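# Place the plate onto the scale's platform by suction

## Task

Set the plate down so it rests entirely on the scale's platform with no part overhanging the platform edge. It must stay there on its own, not held by the robot, and the robot must release it and move away once it is placed.

## Robot and tools

Robot: one arm ending in a vacuum suction cup. There is no gripper. The cup point is the centre of the cup's rim (29 mm across) when nothing touches it, and the cup opens along the cup point's own +z axis. About 7 cm back from the rim the tool body widens to roughly 7 cm sideways, so keep that clear of the scale and other objects.

Frames: results report poses in the scene frame. Its origin is on the table surface under the arm base, +z is up, and +y is to the left when facing along +x. The base may sit tilted relative to the table. Motion commands are not given in this frame. They are offsets in the cup point's own axes.

execute_actions(actions): a list of actions, each a list of up to 15 rows. Each row is applied for one 1/30 s control step. If an action has fewer than 15 rows, its last row is repeated until 15 steps have run. A row holds 7 numbers in [-1, 1]: dx, dy, dz, rx, ry, rz, suction. The first six form an offset, not a pose. They are measured from the cup point's measured pose at the start of that action, or for the first action of a call from the pose last reported in this scene. They are expressed in the cup point's own axes. Every row is relative to that same starting pose, so rows do not add up. Scale: 1.0 equals 0.6 m for dx/dy/dz and 180 degrees for rotation. rx, ry, rz are a single rotation vector. Suction is the fraction of full vacuum (about 55 kPa below ambient). Any value of 0.05 or less switches it off, and the last value stays in force. Optionally add 6 more numbers in [0, 1] after these: per-joint stiffness scales in the order of the Joint positions line (waist, shoulder, elbow, wrist pitch, wrist yaw, wrist roll). They persist until changed. An empty list just returns state and images.

Clipping: at each step the commanded pose is limited to 70 mm and 16 degrees away from the measured pose. That is about 0.117 in position units. A distant target therefore needs several actions. After an action ends the arm only continues to the last clipped pose, so send the remainder in the next action. Arms often stop a centimetre or more short, usually low.

move(target, speed, blocking): target is one row like above (7 numbers, optional 6 stiffness). It is an offset in cup axes from the pose in the most recent result that shows one. The arm follows a straight path there. speed is in m/s, from 0.002 to 0.5, default 0.25, and rotation is capped at twice that in rad/s. A path lasts 0.5 to 10 s and is cut off at 10 s. Rotation takes the shorter way. The suction value is applied at the start. The path ignores obstacles. Faster moves and targets set deeper past a contact press harder, so approach surfaces slowly and aim only slightly into them. The result adds a move: line. done means it came to rest near the target. Other endings are off_target, moving, held (a check blocked the last step) or fault. It also reports the distance left to target. limits=paced means the sent pose was clipped. limits=held means a check blocked steps, after which the arm may jump faster than speed. With blocking=false the result returns after 0.5 s while motion continues. Other moves and actions are refused until a result shows it ended, so call wait or stop first.

wait(seconds): 0 to 10. It lets time pass holding the last command and returns early if a running move finishes. stop(): brakes a running move; it needs some distance, more when fast. Suction is unaffected.

zoom_image(camera, region): region is [x0, y0, x1, y1] in pixels, at most 504x504. Cameras: cam_head_left, cam_head_right, cam_high, cam_low (each 672x504) and cam_wrist (504x504 fisheye).

finished_scene(scene): pass the number of the current scene. It is irreversible. The plate must already be placed and must remain so.

Result lines: end_effector_position (m) and end_effector_quat_wxyz give the cup pose. The printed position can be off, more so at long reach. Hand target is the pose the controller is currently driving toward. A pose unreachable line means the clearance check altered or blocked the command; the mount under the base counts as part of the arm. suction_measured is the vacuum reached. It stays near 0 without a seal and settles up to 0.15 below the command. It may sag by 0.04 before the pump restarts. part_present turns 1 at 0.50 and back to 0 below 0.45. Joint torques are total drive output with offsets and noise, so treat them as rough. Joint limits (rad): waist -2.618 to 3.054, shoulder 0 to 3.142, elbow 0 to 3.142, wrist pitch -1.571 to 1.571, wrist yaw -1.571 to 1.571, wrist roll -2.094 to 2.094.

Picking: turn suction on and press the rim flat onto a smooth area of the plate so it contacts all round. Stay away from edges, holes and seams. Under vacuum the cup compresses, so the held plate sits up to about 10 mm nearer the tool. Vacuum alone can lift a resting object. Releasing: lower the plate until it rests on the platform, turn suction off, then retreat at least 15 mm, since the cup may still touch before that. If the cup seals to the table, switch suction off to free it.

Cautions: nothing may leave the table. Avoid drops, slams, hard impacts and heavy pushing. A loose object can occasionally be nudged by an outside push. The robot holds its last command while you compose a reply. Carrying a load heats motors: MOTOR HOT warns at 75 °C, 90 °C stops the arm for 10 s, and 100 °C makes the joints go limp so the arm falls. FAULT lines report such stops.

Each tool is called after ">>>" by a JSON object that holds its "api" and its "payload", one argument or row to a line.

## Session

>>> {"api": "execute_actions", "payload": {
  "actions": []
}}

Scene clock: 0.00 s.
end_effector_position=(+0.2691, -0.0337, +0.2649) suction_measured=0.00 part_present=0 end_effector_quat_wxyz=(+0.407, +0.594, -0.648, -0.249)
Joint positions: [-0.015  1.689  1.614 -1.483  0.01   0.006]
Joint velocities: [ 0.007  0.002  0.017 -0.066 -0.022  0.037]
Joint torques (N m, as the arm reports them, + toward a larger angle): no reading
Hand target: +0.269, -0.034, +0.265; +0.407, +0.594, -0.648, -0.249
Joint stiffness scale: [1. 1. 1. 1. 1. 1.]

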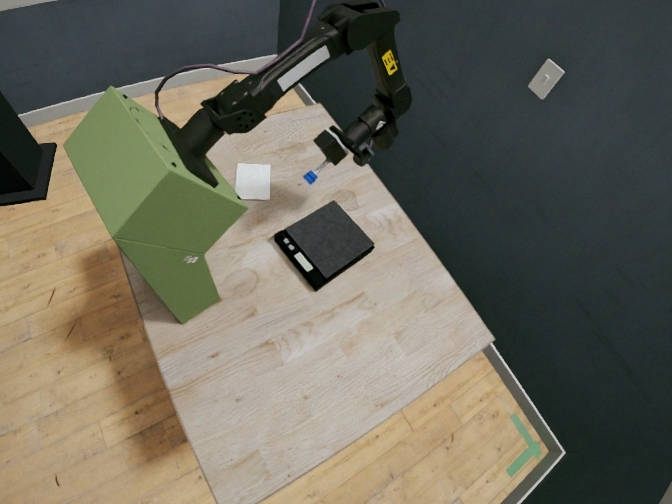

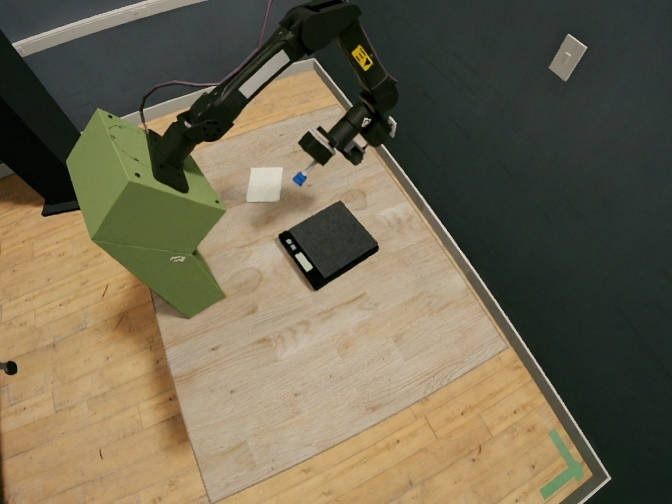

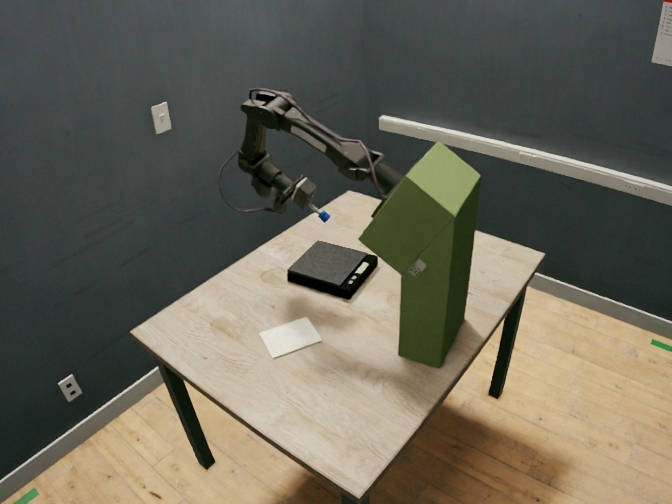

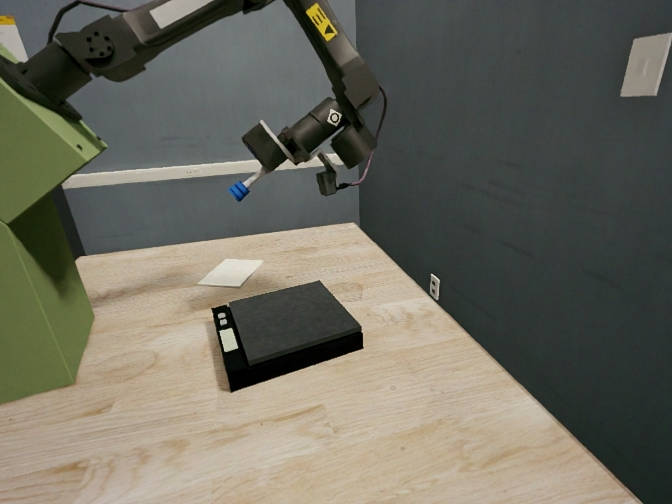

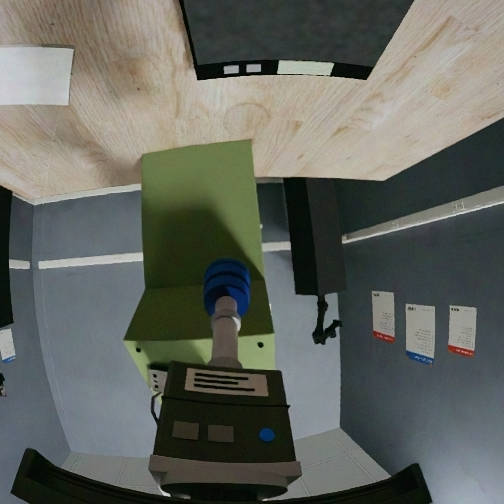

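>>> {"api": "zoom_image", "payload": {
  "camera": "cam_high",
  "region": [220, 220, 420, 380]
}}

>>> {"api": "zoom_image", "payload": {
  "camera": "cam_head_left",
  "region": [200, 130, 400, 300]
}}

>>> {"api": "zoom_image", "payload": {
  "camera": "cam_low",
  "region": [170, 230, 390, 400]
}}

Region (220, 220, 420, 380) of cam_high's 672x504 image, scaled by 2.520, with more detail than that image has; it fills the top 403 rows of this view, and the rest is white.

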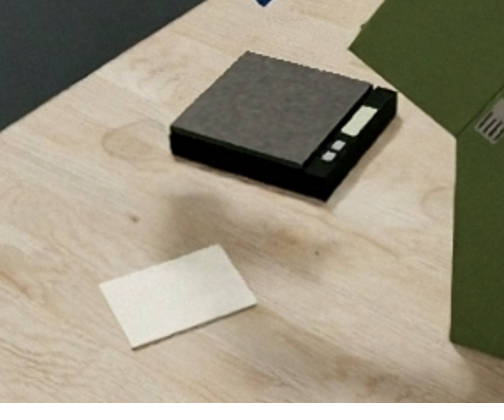

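Region (200, 130, 400, 300) of cam_head_left's 672x504 image, scaled by 2.520, with more detail than that image has; it fills the top 428 rows of this view, and the rest is white.

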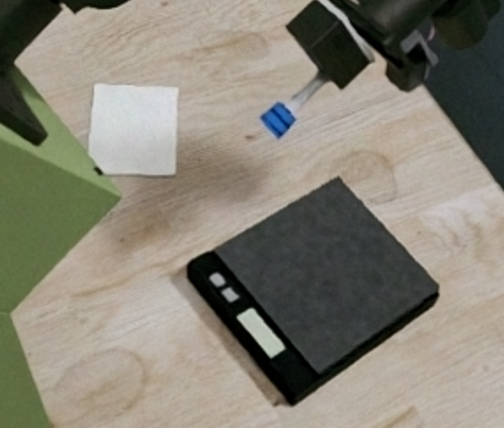

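Region (170, 230, 390, 400) of cam_low's 672x504 image, scaled by 2.291, with more detail than that image has; it fills the top 389 rows of this view, and the rest is white.

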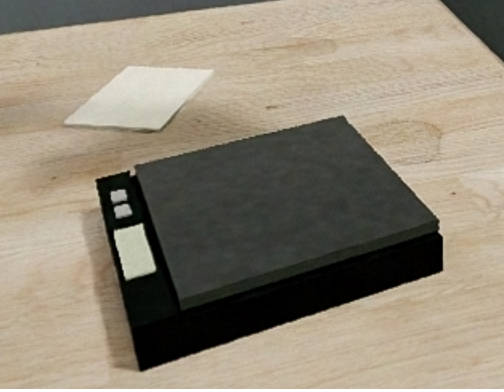

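>>> {"api": "move", "payload": {
  "target": [-0.215, -0.012, -0.0625, 0.304, -0.0876, 0, 0],
  "speed": 0.25
}}

Scene clock: 29.83 s.
end_effector_position=(+0.2997, +0.0976, +0.2515) suction_measured=0.00 part_present=0 end_effector_quat_wxyz=(-0.007, -0.672, +0.740, +0.009)
Joint positions: [ 0.531  0.804  0.636 -0.438  0.225  0.432]
Joint velocities: [ 0.007  0.002 -0.012 -0.022 -0.007  0.007]
Joint torques (N m, as the arm reports them, + toward a larger angle): [ 1.37 -6.96  2.75  0.23  0.08  0.08]
Hand target: +0.302, +0.099, +0.253; +0.003, -0.669, +0.743, +0.002
Off the commanded pose: 0.002 m, 1 deg.
Joint stiffness scale: [1. 1. 1. 1. 1. 1.]
move: done

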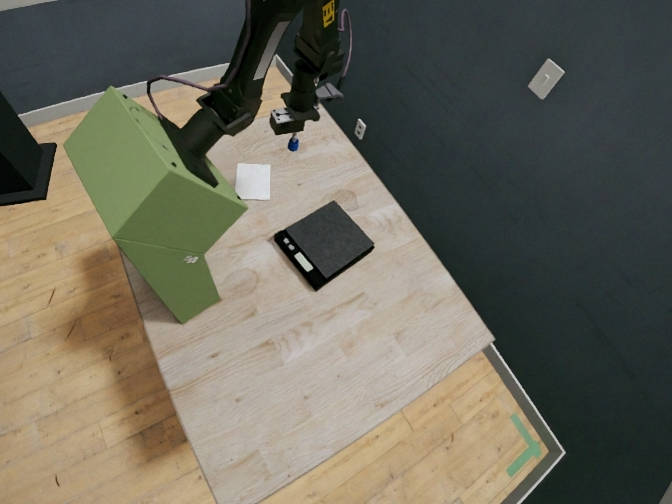

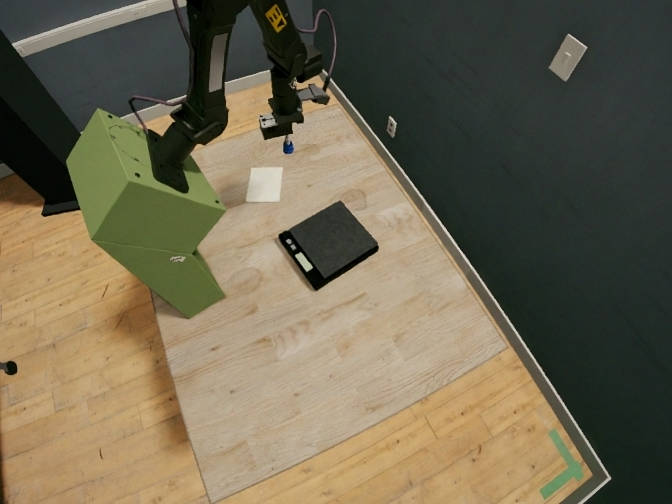

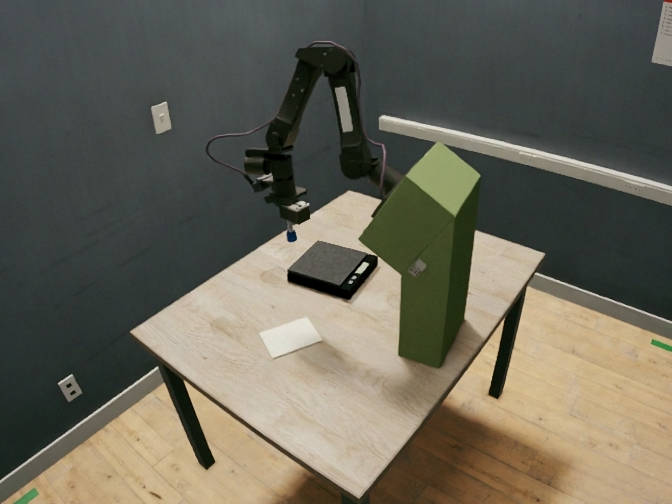

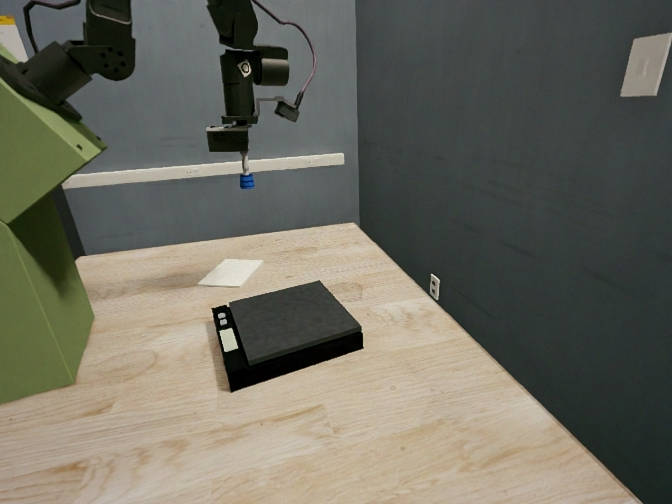

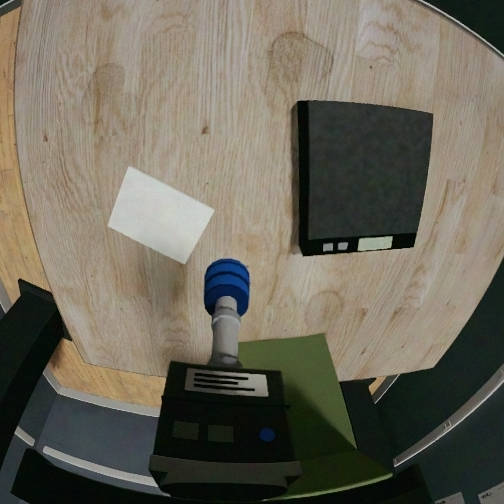

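>>> {"api": "move", "payload": {
  "target": [-0.225, 0.06, 0.217, 0, 0, 0, 0],
  "speed": 0.25
}}

Scene clock: 47.90 s.
end_effector_position=(+0.2591, +0.2270, +0.1238) suction_measured=0.00 part_present=0 end_effector_quat_wxyz=(+0.021, +0.677, -0.735, -0.017)
Joint positions: [0.875 1.605 0.842 0.043 0.492 0.656]
Joint velocities: [ 0.002 -0.007 -0.012  0.051 -0.022 -0.095]
Joint torques (N m, as the arm reports them, + toward a larger angle): [ 5.32 -6.61  2.95  0.12  0.1   0.11]
Hand target: +0.270, +0.237, +0.123; +0.007, +0.671, -0.741, -0.011
Off the commanded pose: 0.017 m, 2 deg.
Joint stiffness scale: [1. 1. 1. 1. 1. 1.]
move: off_target

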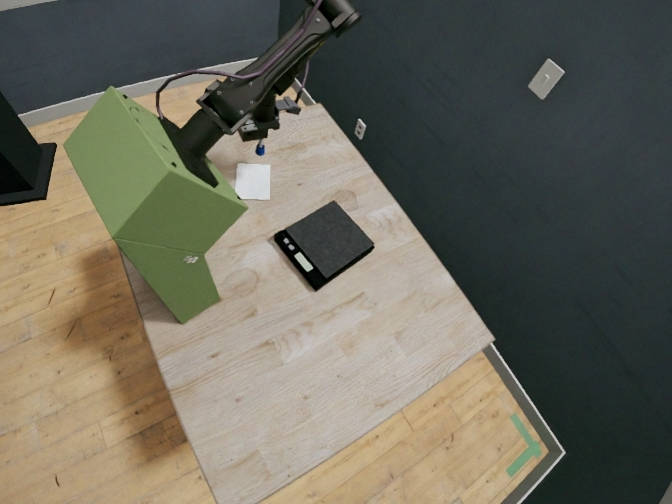

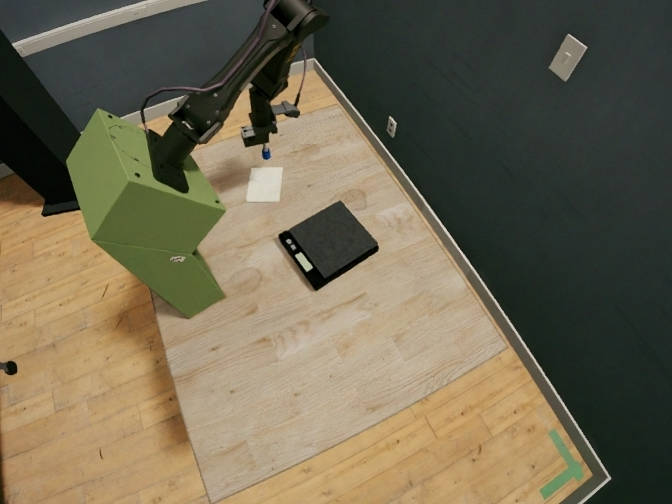

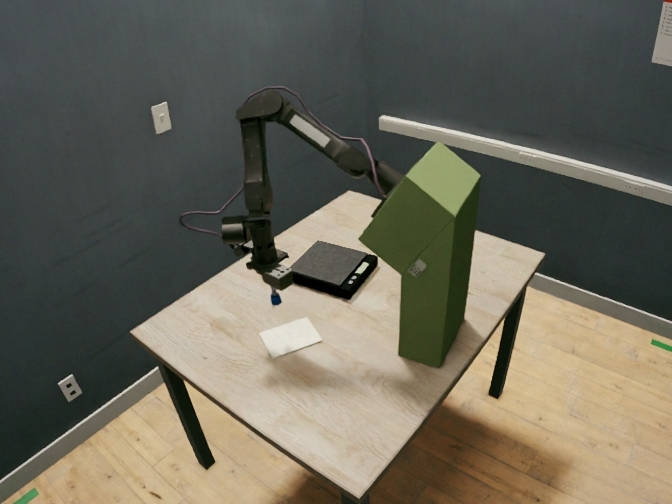

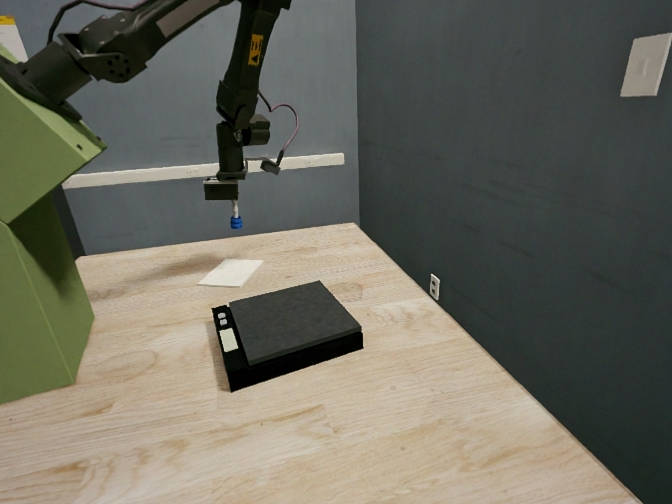

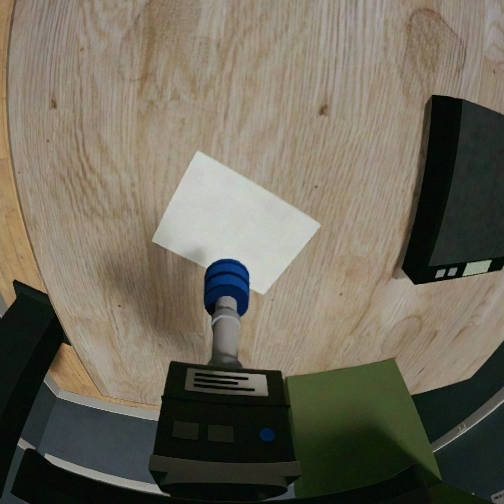

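>>> {"api": "move", "payload": {
  "target": [0, 0.015, 0.12, 0.017, -0.0025, 0, 0],
  "speed": 0.15
}}

Scene clock: 59.93 s.
end_effector_position=(+0.2400, +0.2217, +0.0571) suction_measured=0.00 part_present=0 end_effector_quat_wxyz=(+0.009, +0.678, -0.735, +0.001)
Joint positions: [0.808 1.877 0.861 0.354 0.469 0.591]
Joint velocities: [-0.007  0.017 -0.007  0.007  0.081  0.022]
Joint torques (N m, as the arm reports them, + toward a larger angle): [ 4.46 -6.26  1.33  0.23 -0.16 -0.05]
Hand target: +0.245, +0.227, +0.053; +0.001, +0.677, -0.736, +0.001
Off the commanded pose: 0.010 m, 1 deg.
Joint stiffness scale: [1. 1. 1. 1. 1. 1.]
move: done

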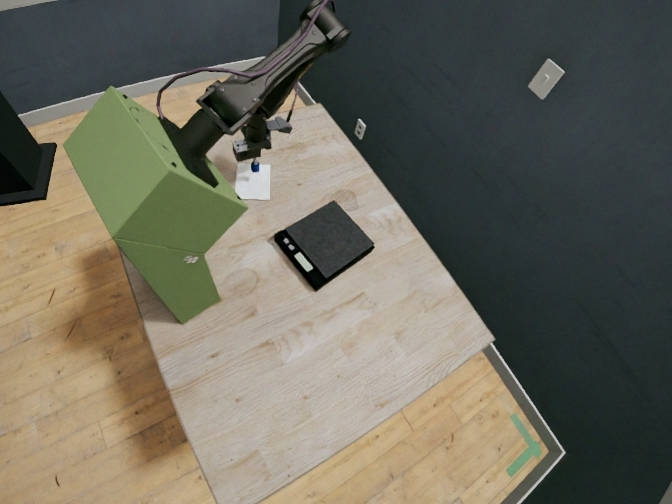

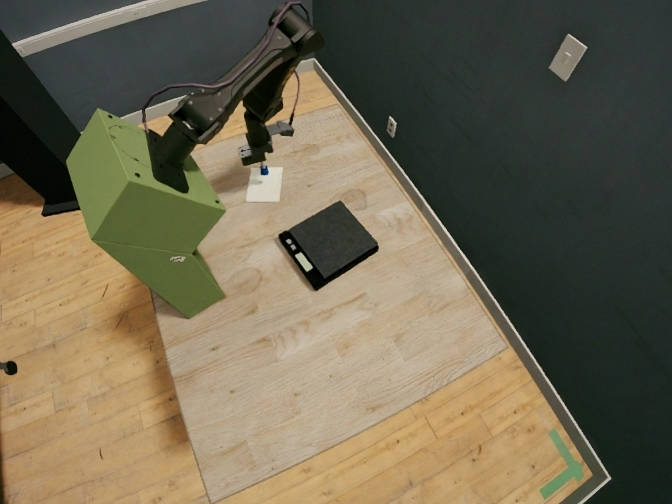

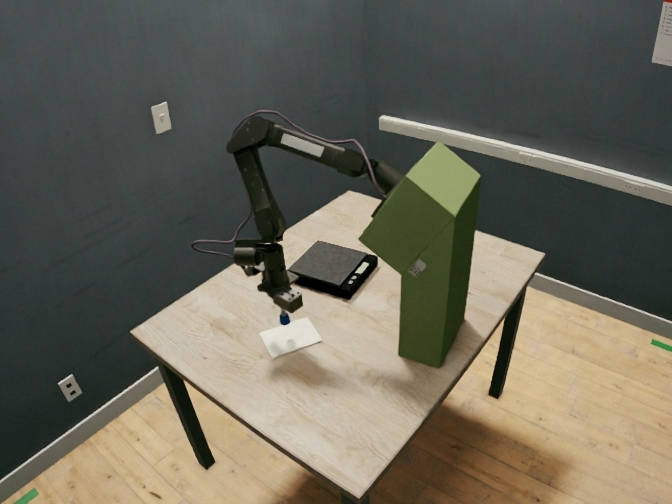

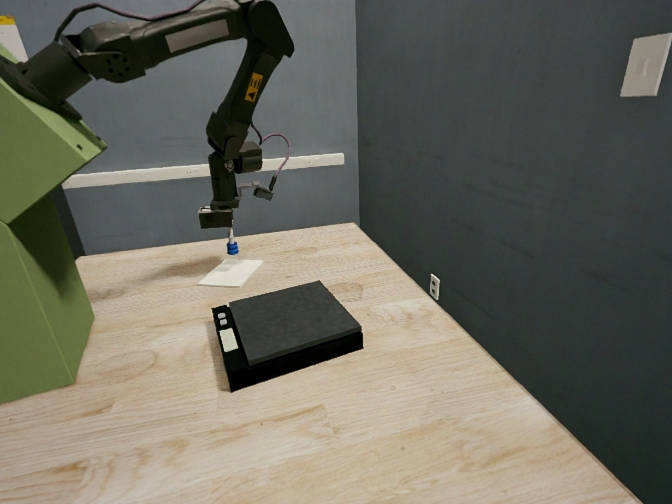

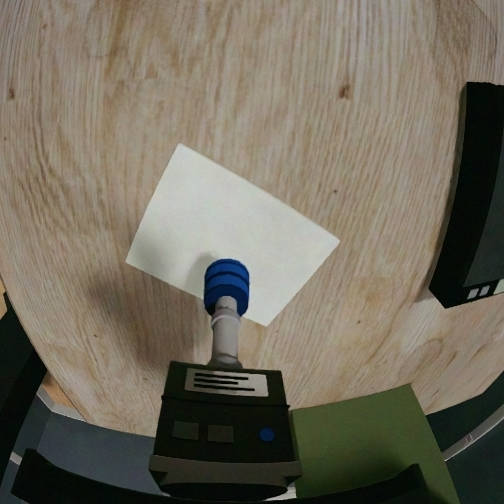

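>>> {"api": "move", "payload": {
  "target": [0, 0.008, 0.065, 0.004, 0.004, 0, 0],
  "speed": 0.08
}}

Scene clock: 70.27 s.
end_effector_position=(+0.2290, +0.2163, +0.0230) suction_measured=0.00 part_present=0 end_effector_quat_wxyz=(+0.019, +0.678, -0.735, +0.009)
Joint positions: [0.779 2.02  0.93  0.42  0.467 0.577]
Joint velocities: [-0.002  0.002 -0.017 -0.037 -0.081 -0.022]
Joint torques (N m, as the arm reports them, + toward a larger angle): [ 4.84 -6.27  0.92  0.19 -0.1  -0.05]
Hand target: +0.234, +0.221, +0.019; +0.010, +0.678, -0.735, +0.010
Off the commanded pose: 0.009 m, 1 deg.
Joint stiffness scale: [1. 1. 1. 1. 1. 1.]
move: done

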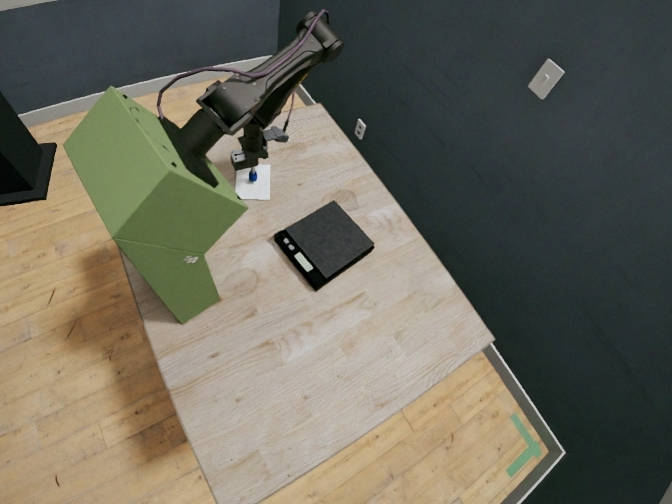

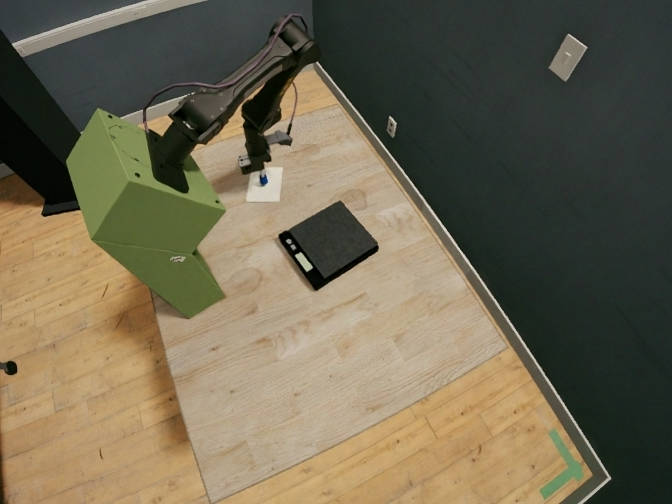

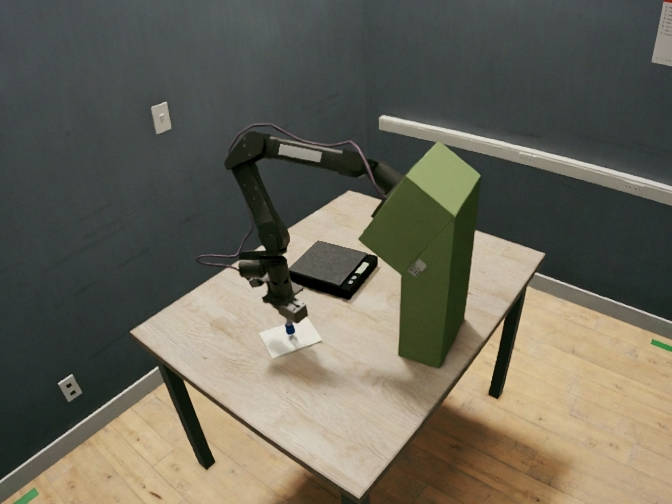

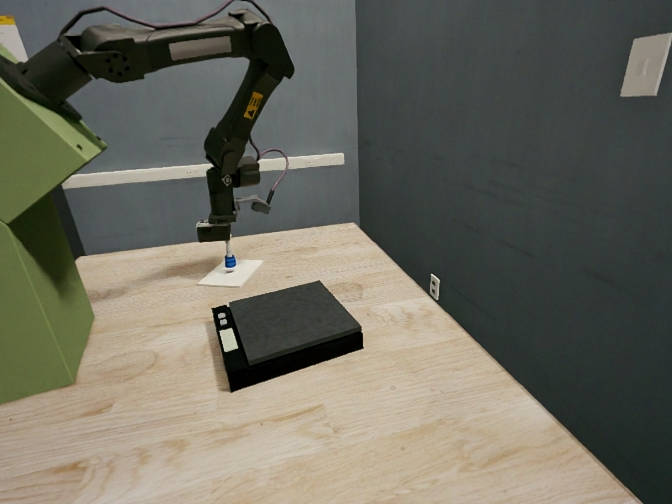

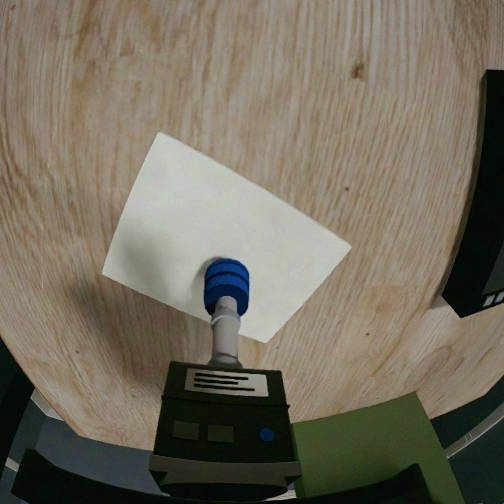

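>>> {"api": "move", "payload": {
  "target": [-0.012, -0.008, 0.042, 0.008, -0.017, 0, 1],
  "speed": 0.03
}}

Scene clock: 83.33 s.
end_effector_position=(+0.2294, +0.2158, +0.0020) suction_measured=0.45 part_present=0 end_effector_quat_wxyz=(+0.001, +0.678, -0.735, +0.001)
Joint positions: [0.739 2.094 0.953 0.516 0.411 0.538]
Joint velocities: [-0.022  0.002 -0.017 -0.051 -0.007 -0.11 ]
Joint torques (N m, as the arm reports them, + toward a larger angle): [ 4.67 -6.02  0.68  0.25 -0.14 -0.02]
Hand target: +0.234, +0.222, -0.002; -0.009, +0.678, -0.735, +0.000
Off the commanded pose: 0.009 m, 1 deg.
Joint stiffness scale: [1. 1. 1. 1. 1. 1.]
move: done

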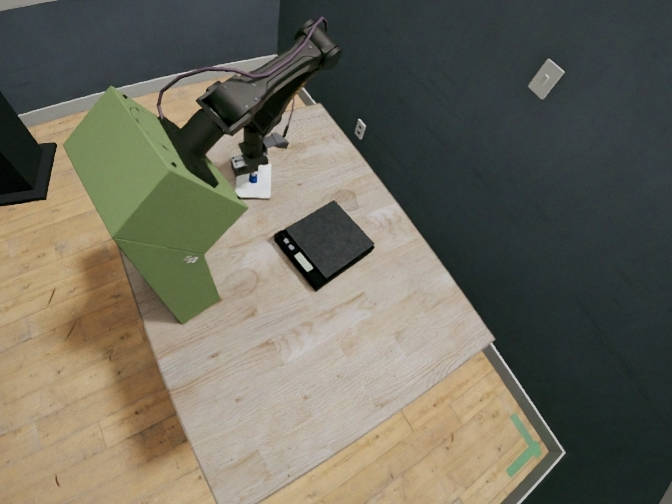

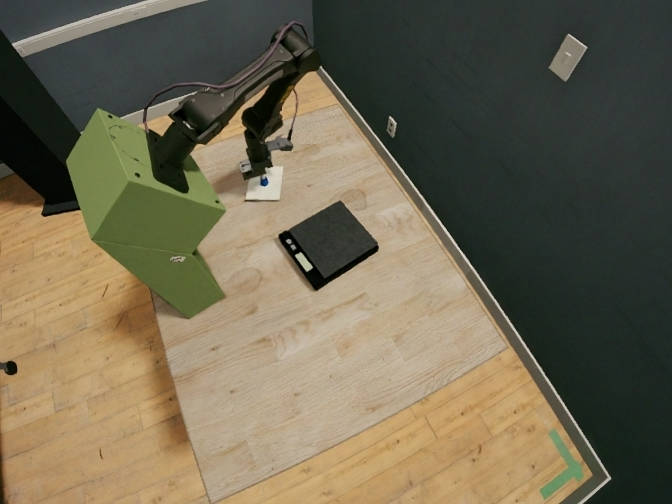

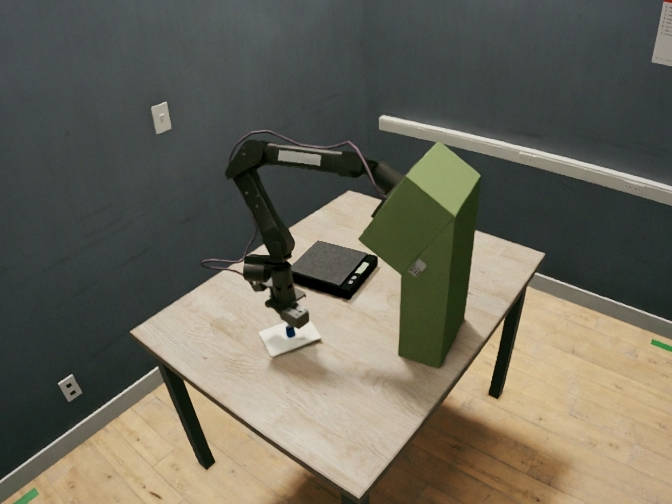

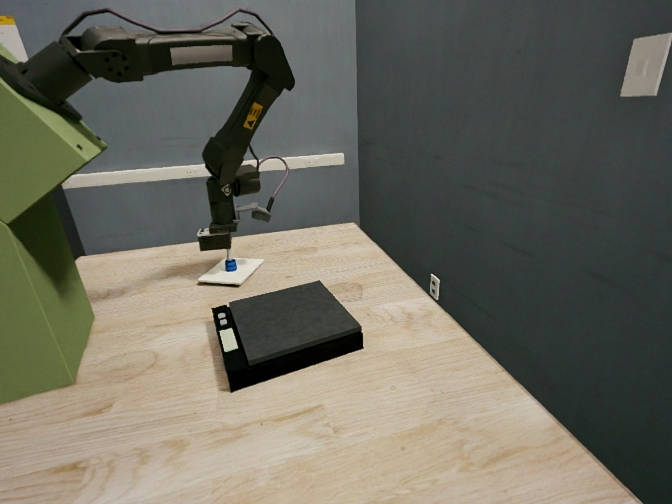

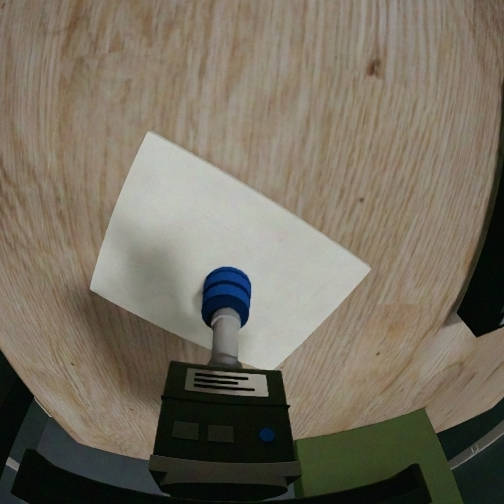

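>>> {"api": "wait", "payload": {
  "seconds": 0.5
}}

Scene clock: 87.00 s.
end_effector_position=(+0.2299, +0.2164, +0.0020) suction_measured=0.98 part_present=1 end_effector_quat_wxyz=(-0.000, +0.678, -0.735, +0.001)
Joint positions: [0.739 2.094 0.953 0.518 0.41  0.537]
Joint velocities: [-0.002 -0.022 -0.002 -0.022 -0.022 -0.037]
Joint torques (N m, as the arm reports them, + toward a larger angle): [ 4.86 -6.1   0.73  0.26 -0.15 -0.05]
Hand target: +0.234, +0.222, -0.002; -0.009, +0.678, -0.735, +0.000
Off the commanded pose: 0.008 m, 1 deg.
Joint stiffness scale: [1. 1. 1. 1. 1. 1.]
wait: 0.50 s; at rest from the start

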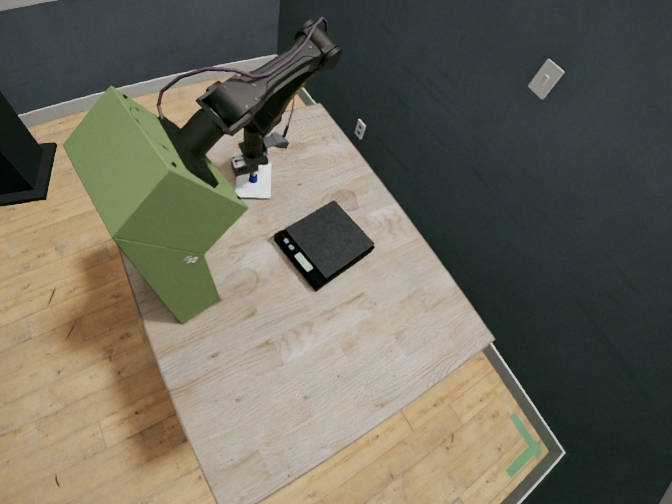

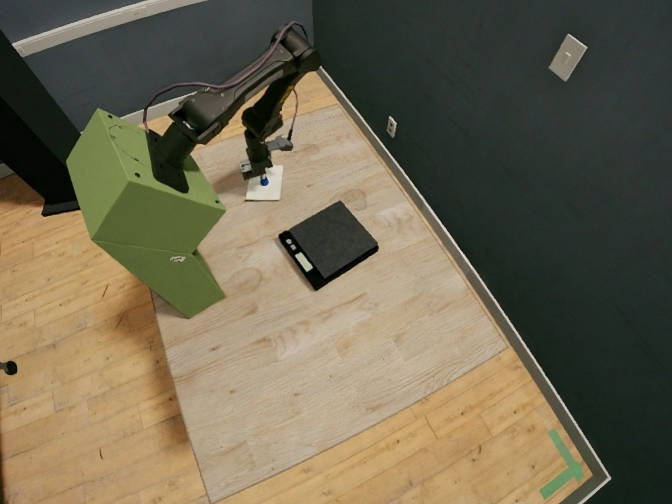

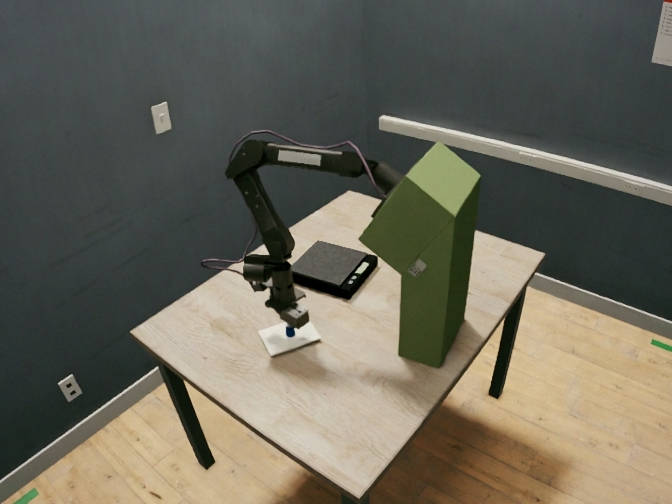

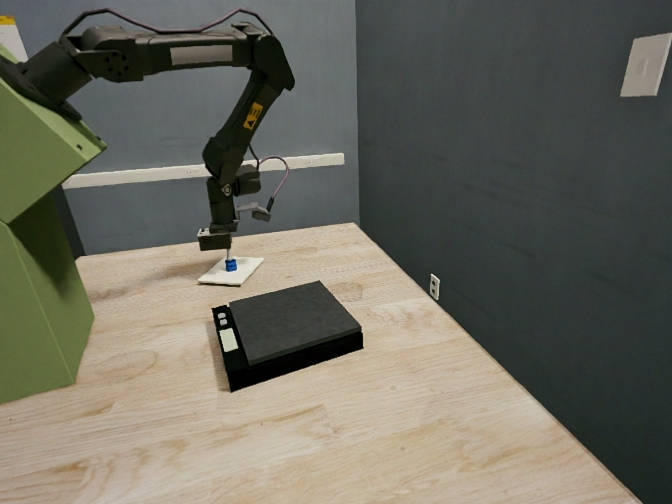

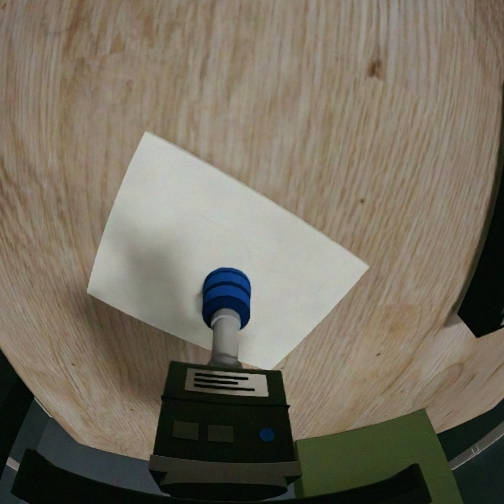

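>>> {"api": "move", "payload": {
  "target": [0.08, -0.02, -0.16, 0.004, -0.004, -0.06, 1],
  "speed": 0.15
}}

Scene clock: 139.40 s.
end_effector_position=(+0.2434, +0.1704, +0.0932) suction_measured=0.98 part_present=1 end_effector_quat_wxyz=(-0.010, +0.740, -0.672, +0.005)
Joint positions: [0.714 1.665 0.603 0.47  0.389 0.334]
Joint velocities: [ 0.002 -0.002 -0.017  0.022  0.007 -0.007]
Joint torques (N m, as the arm reports them, + toward a larger angle): [ 2.77 -8.44 -1.67  0.02 -0.16 -0.03]
Hand target: +0.240, +0.167, +0.098; -0.009, +0.744, -0.668, +0.001
Off the commanded pose: 0.008 m, 1 deg.
Joint stiffness scale: [1. 1. 1. 1. 1. 1.]
move: done

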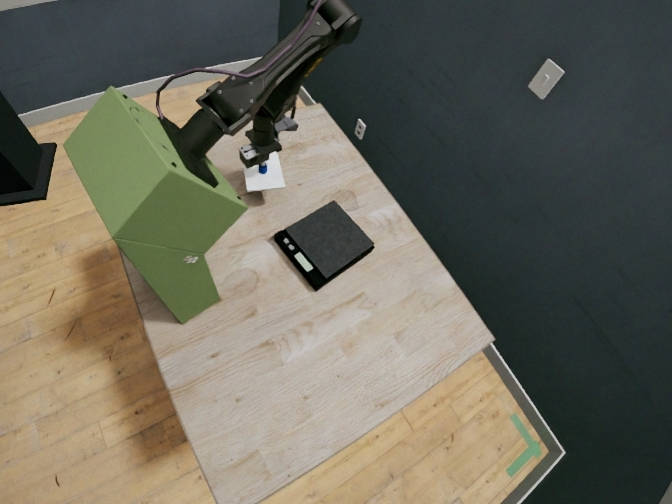

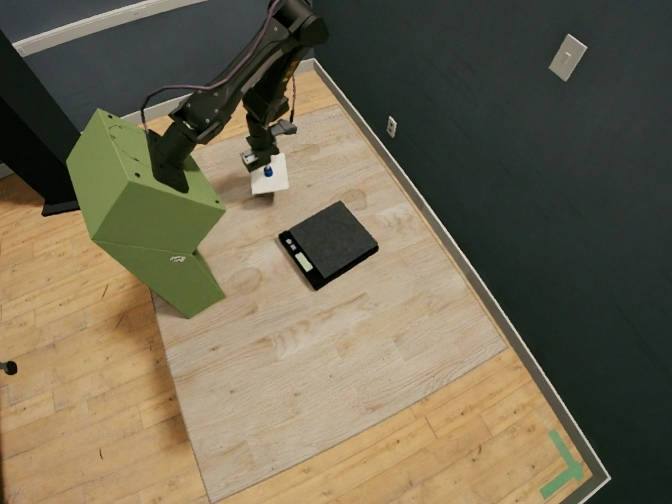

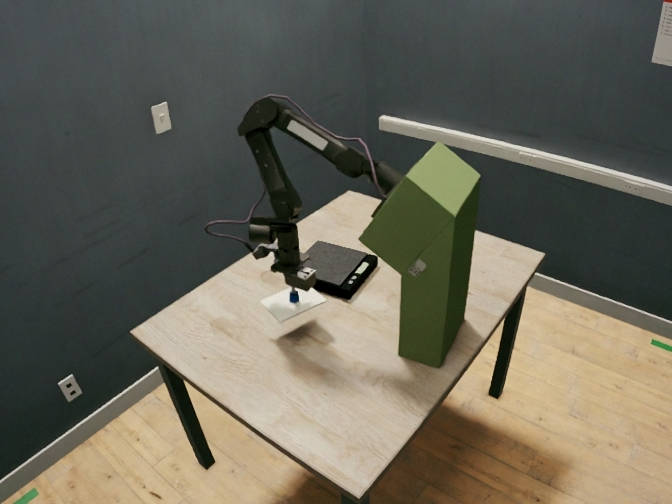

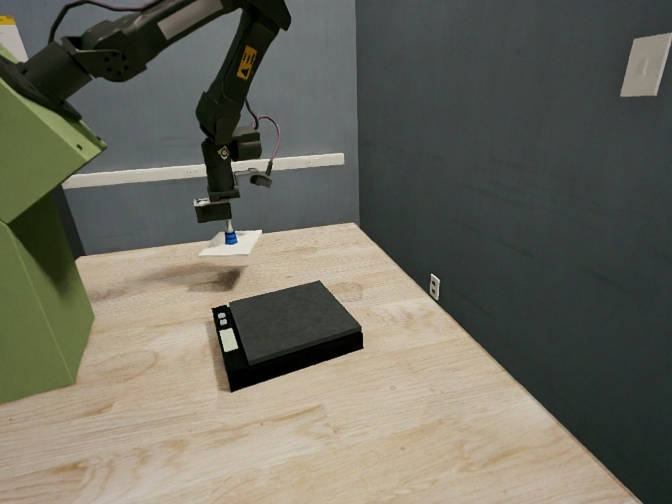

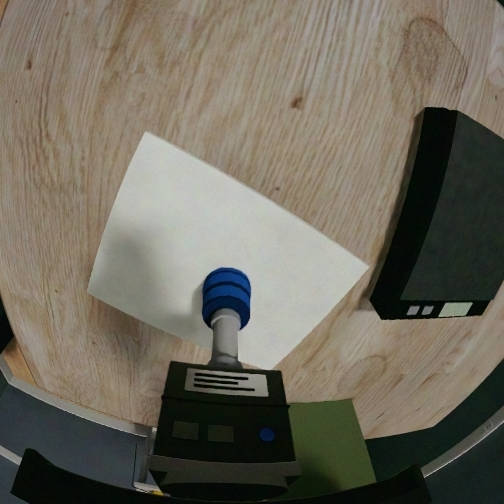

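>>> {"api": "move", "payload": {
  "target": [0.432, -0.054, -0.01, -0.007, 0.002, -0.139, 1],
  "speed": 0.2
}}

Scene clock: 147.23 s.
end_effector_position=(+0.3018, -0.0848, +0.0993) suction_measured=0.99 part_present=1 end_effector_quat_wxyz=(+0.009, +0.870, -0.492, +0.008)
Joint positions: [-0.238  1.628  0.669  0.342 -0.384 -0.639]
Joint velocities: [ 0.002 -0.007  0.012 -0.037 -0.022 -0.081]
Joint torques (N m, as the arm reports them, + toward a larger angle): [-3.92 -5.87  1.6  -0.06 -0.16 -0.04]
Hand target: +0.303, -0.087, +0.097; +0.006, +0.871, -0.491, +0.003
Off the commanded pose: 0.001 m, 1 deg.
Joint stiffness scale: [1. 1. 1. 1. 1. 1.]
move: done

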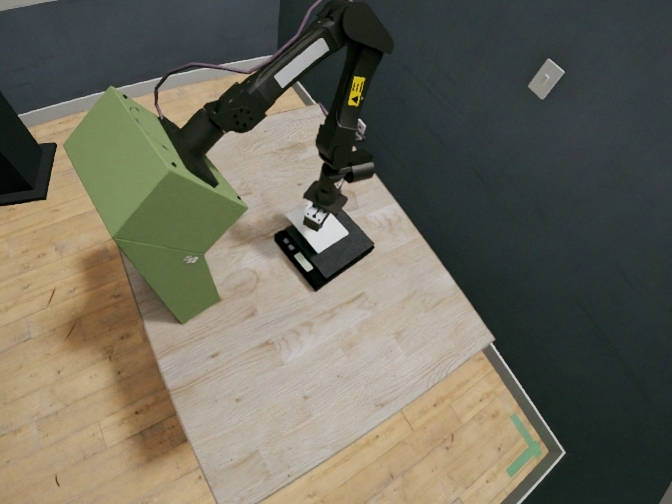

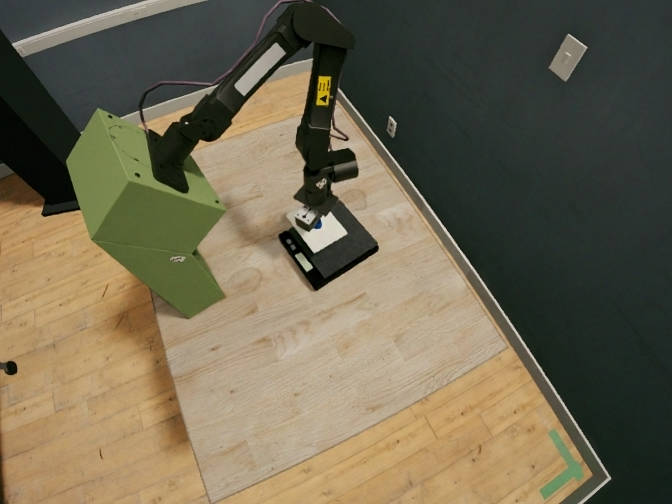

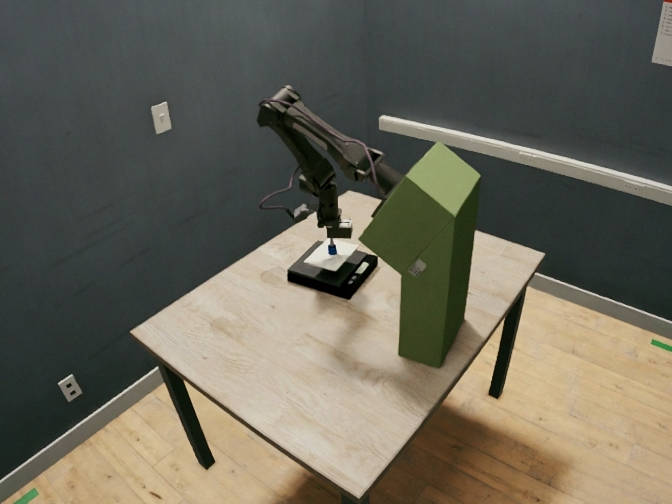

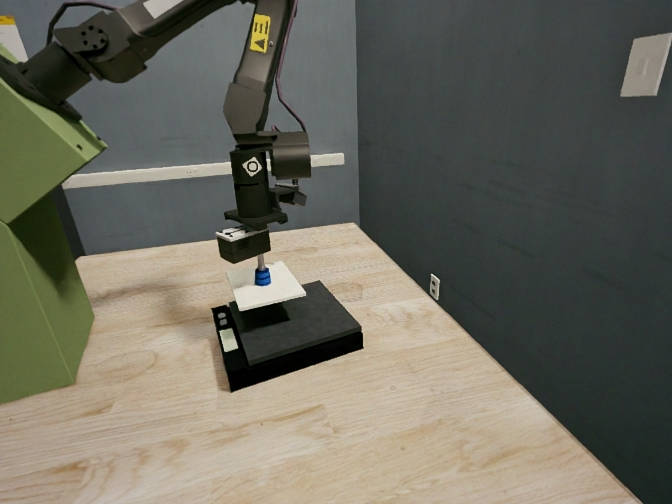

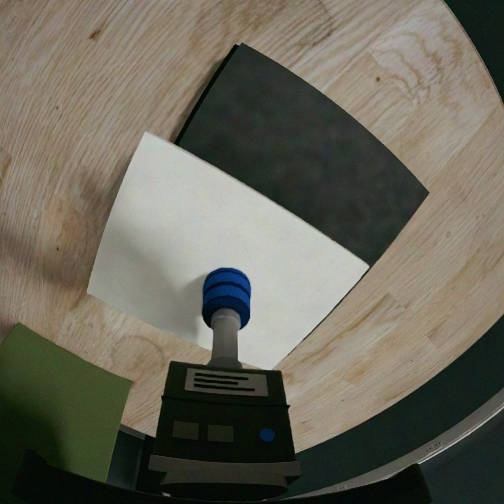

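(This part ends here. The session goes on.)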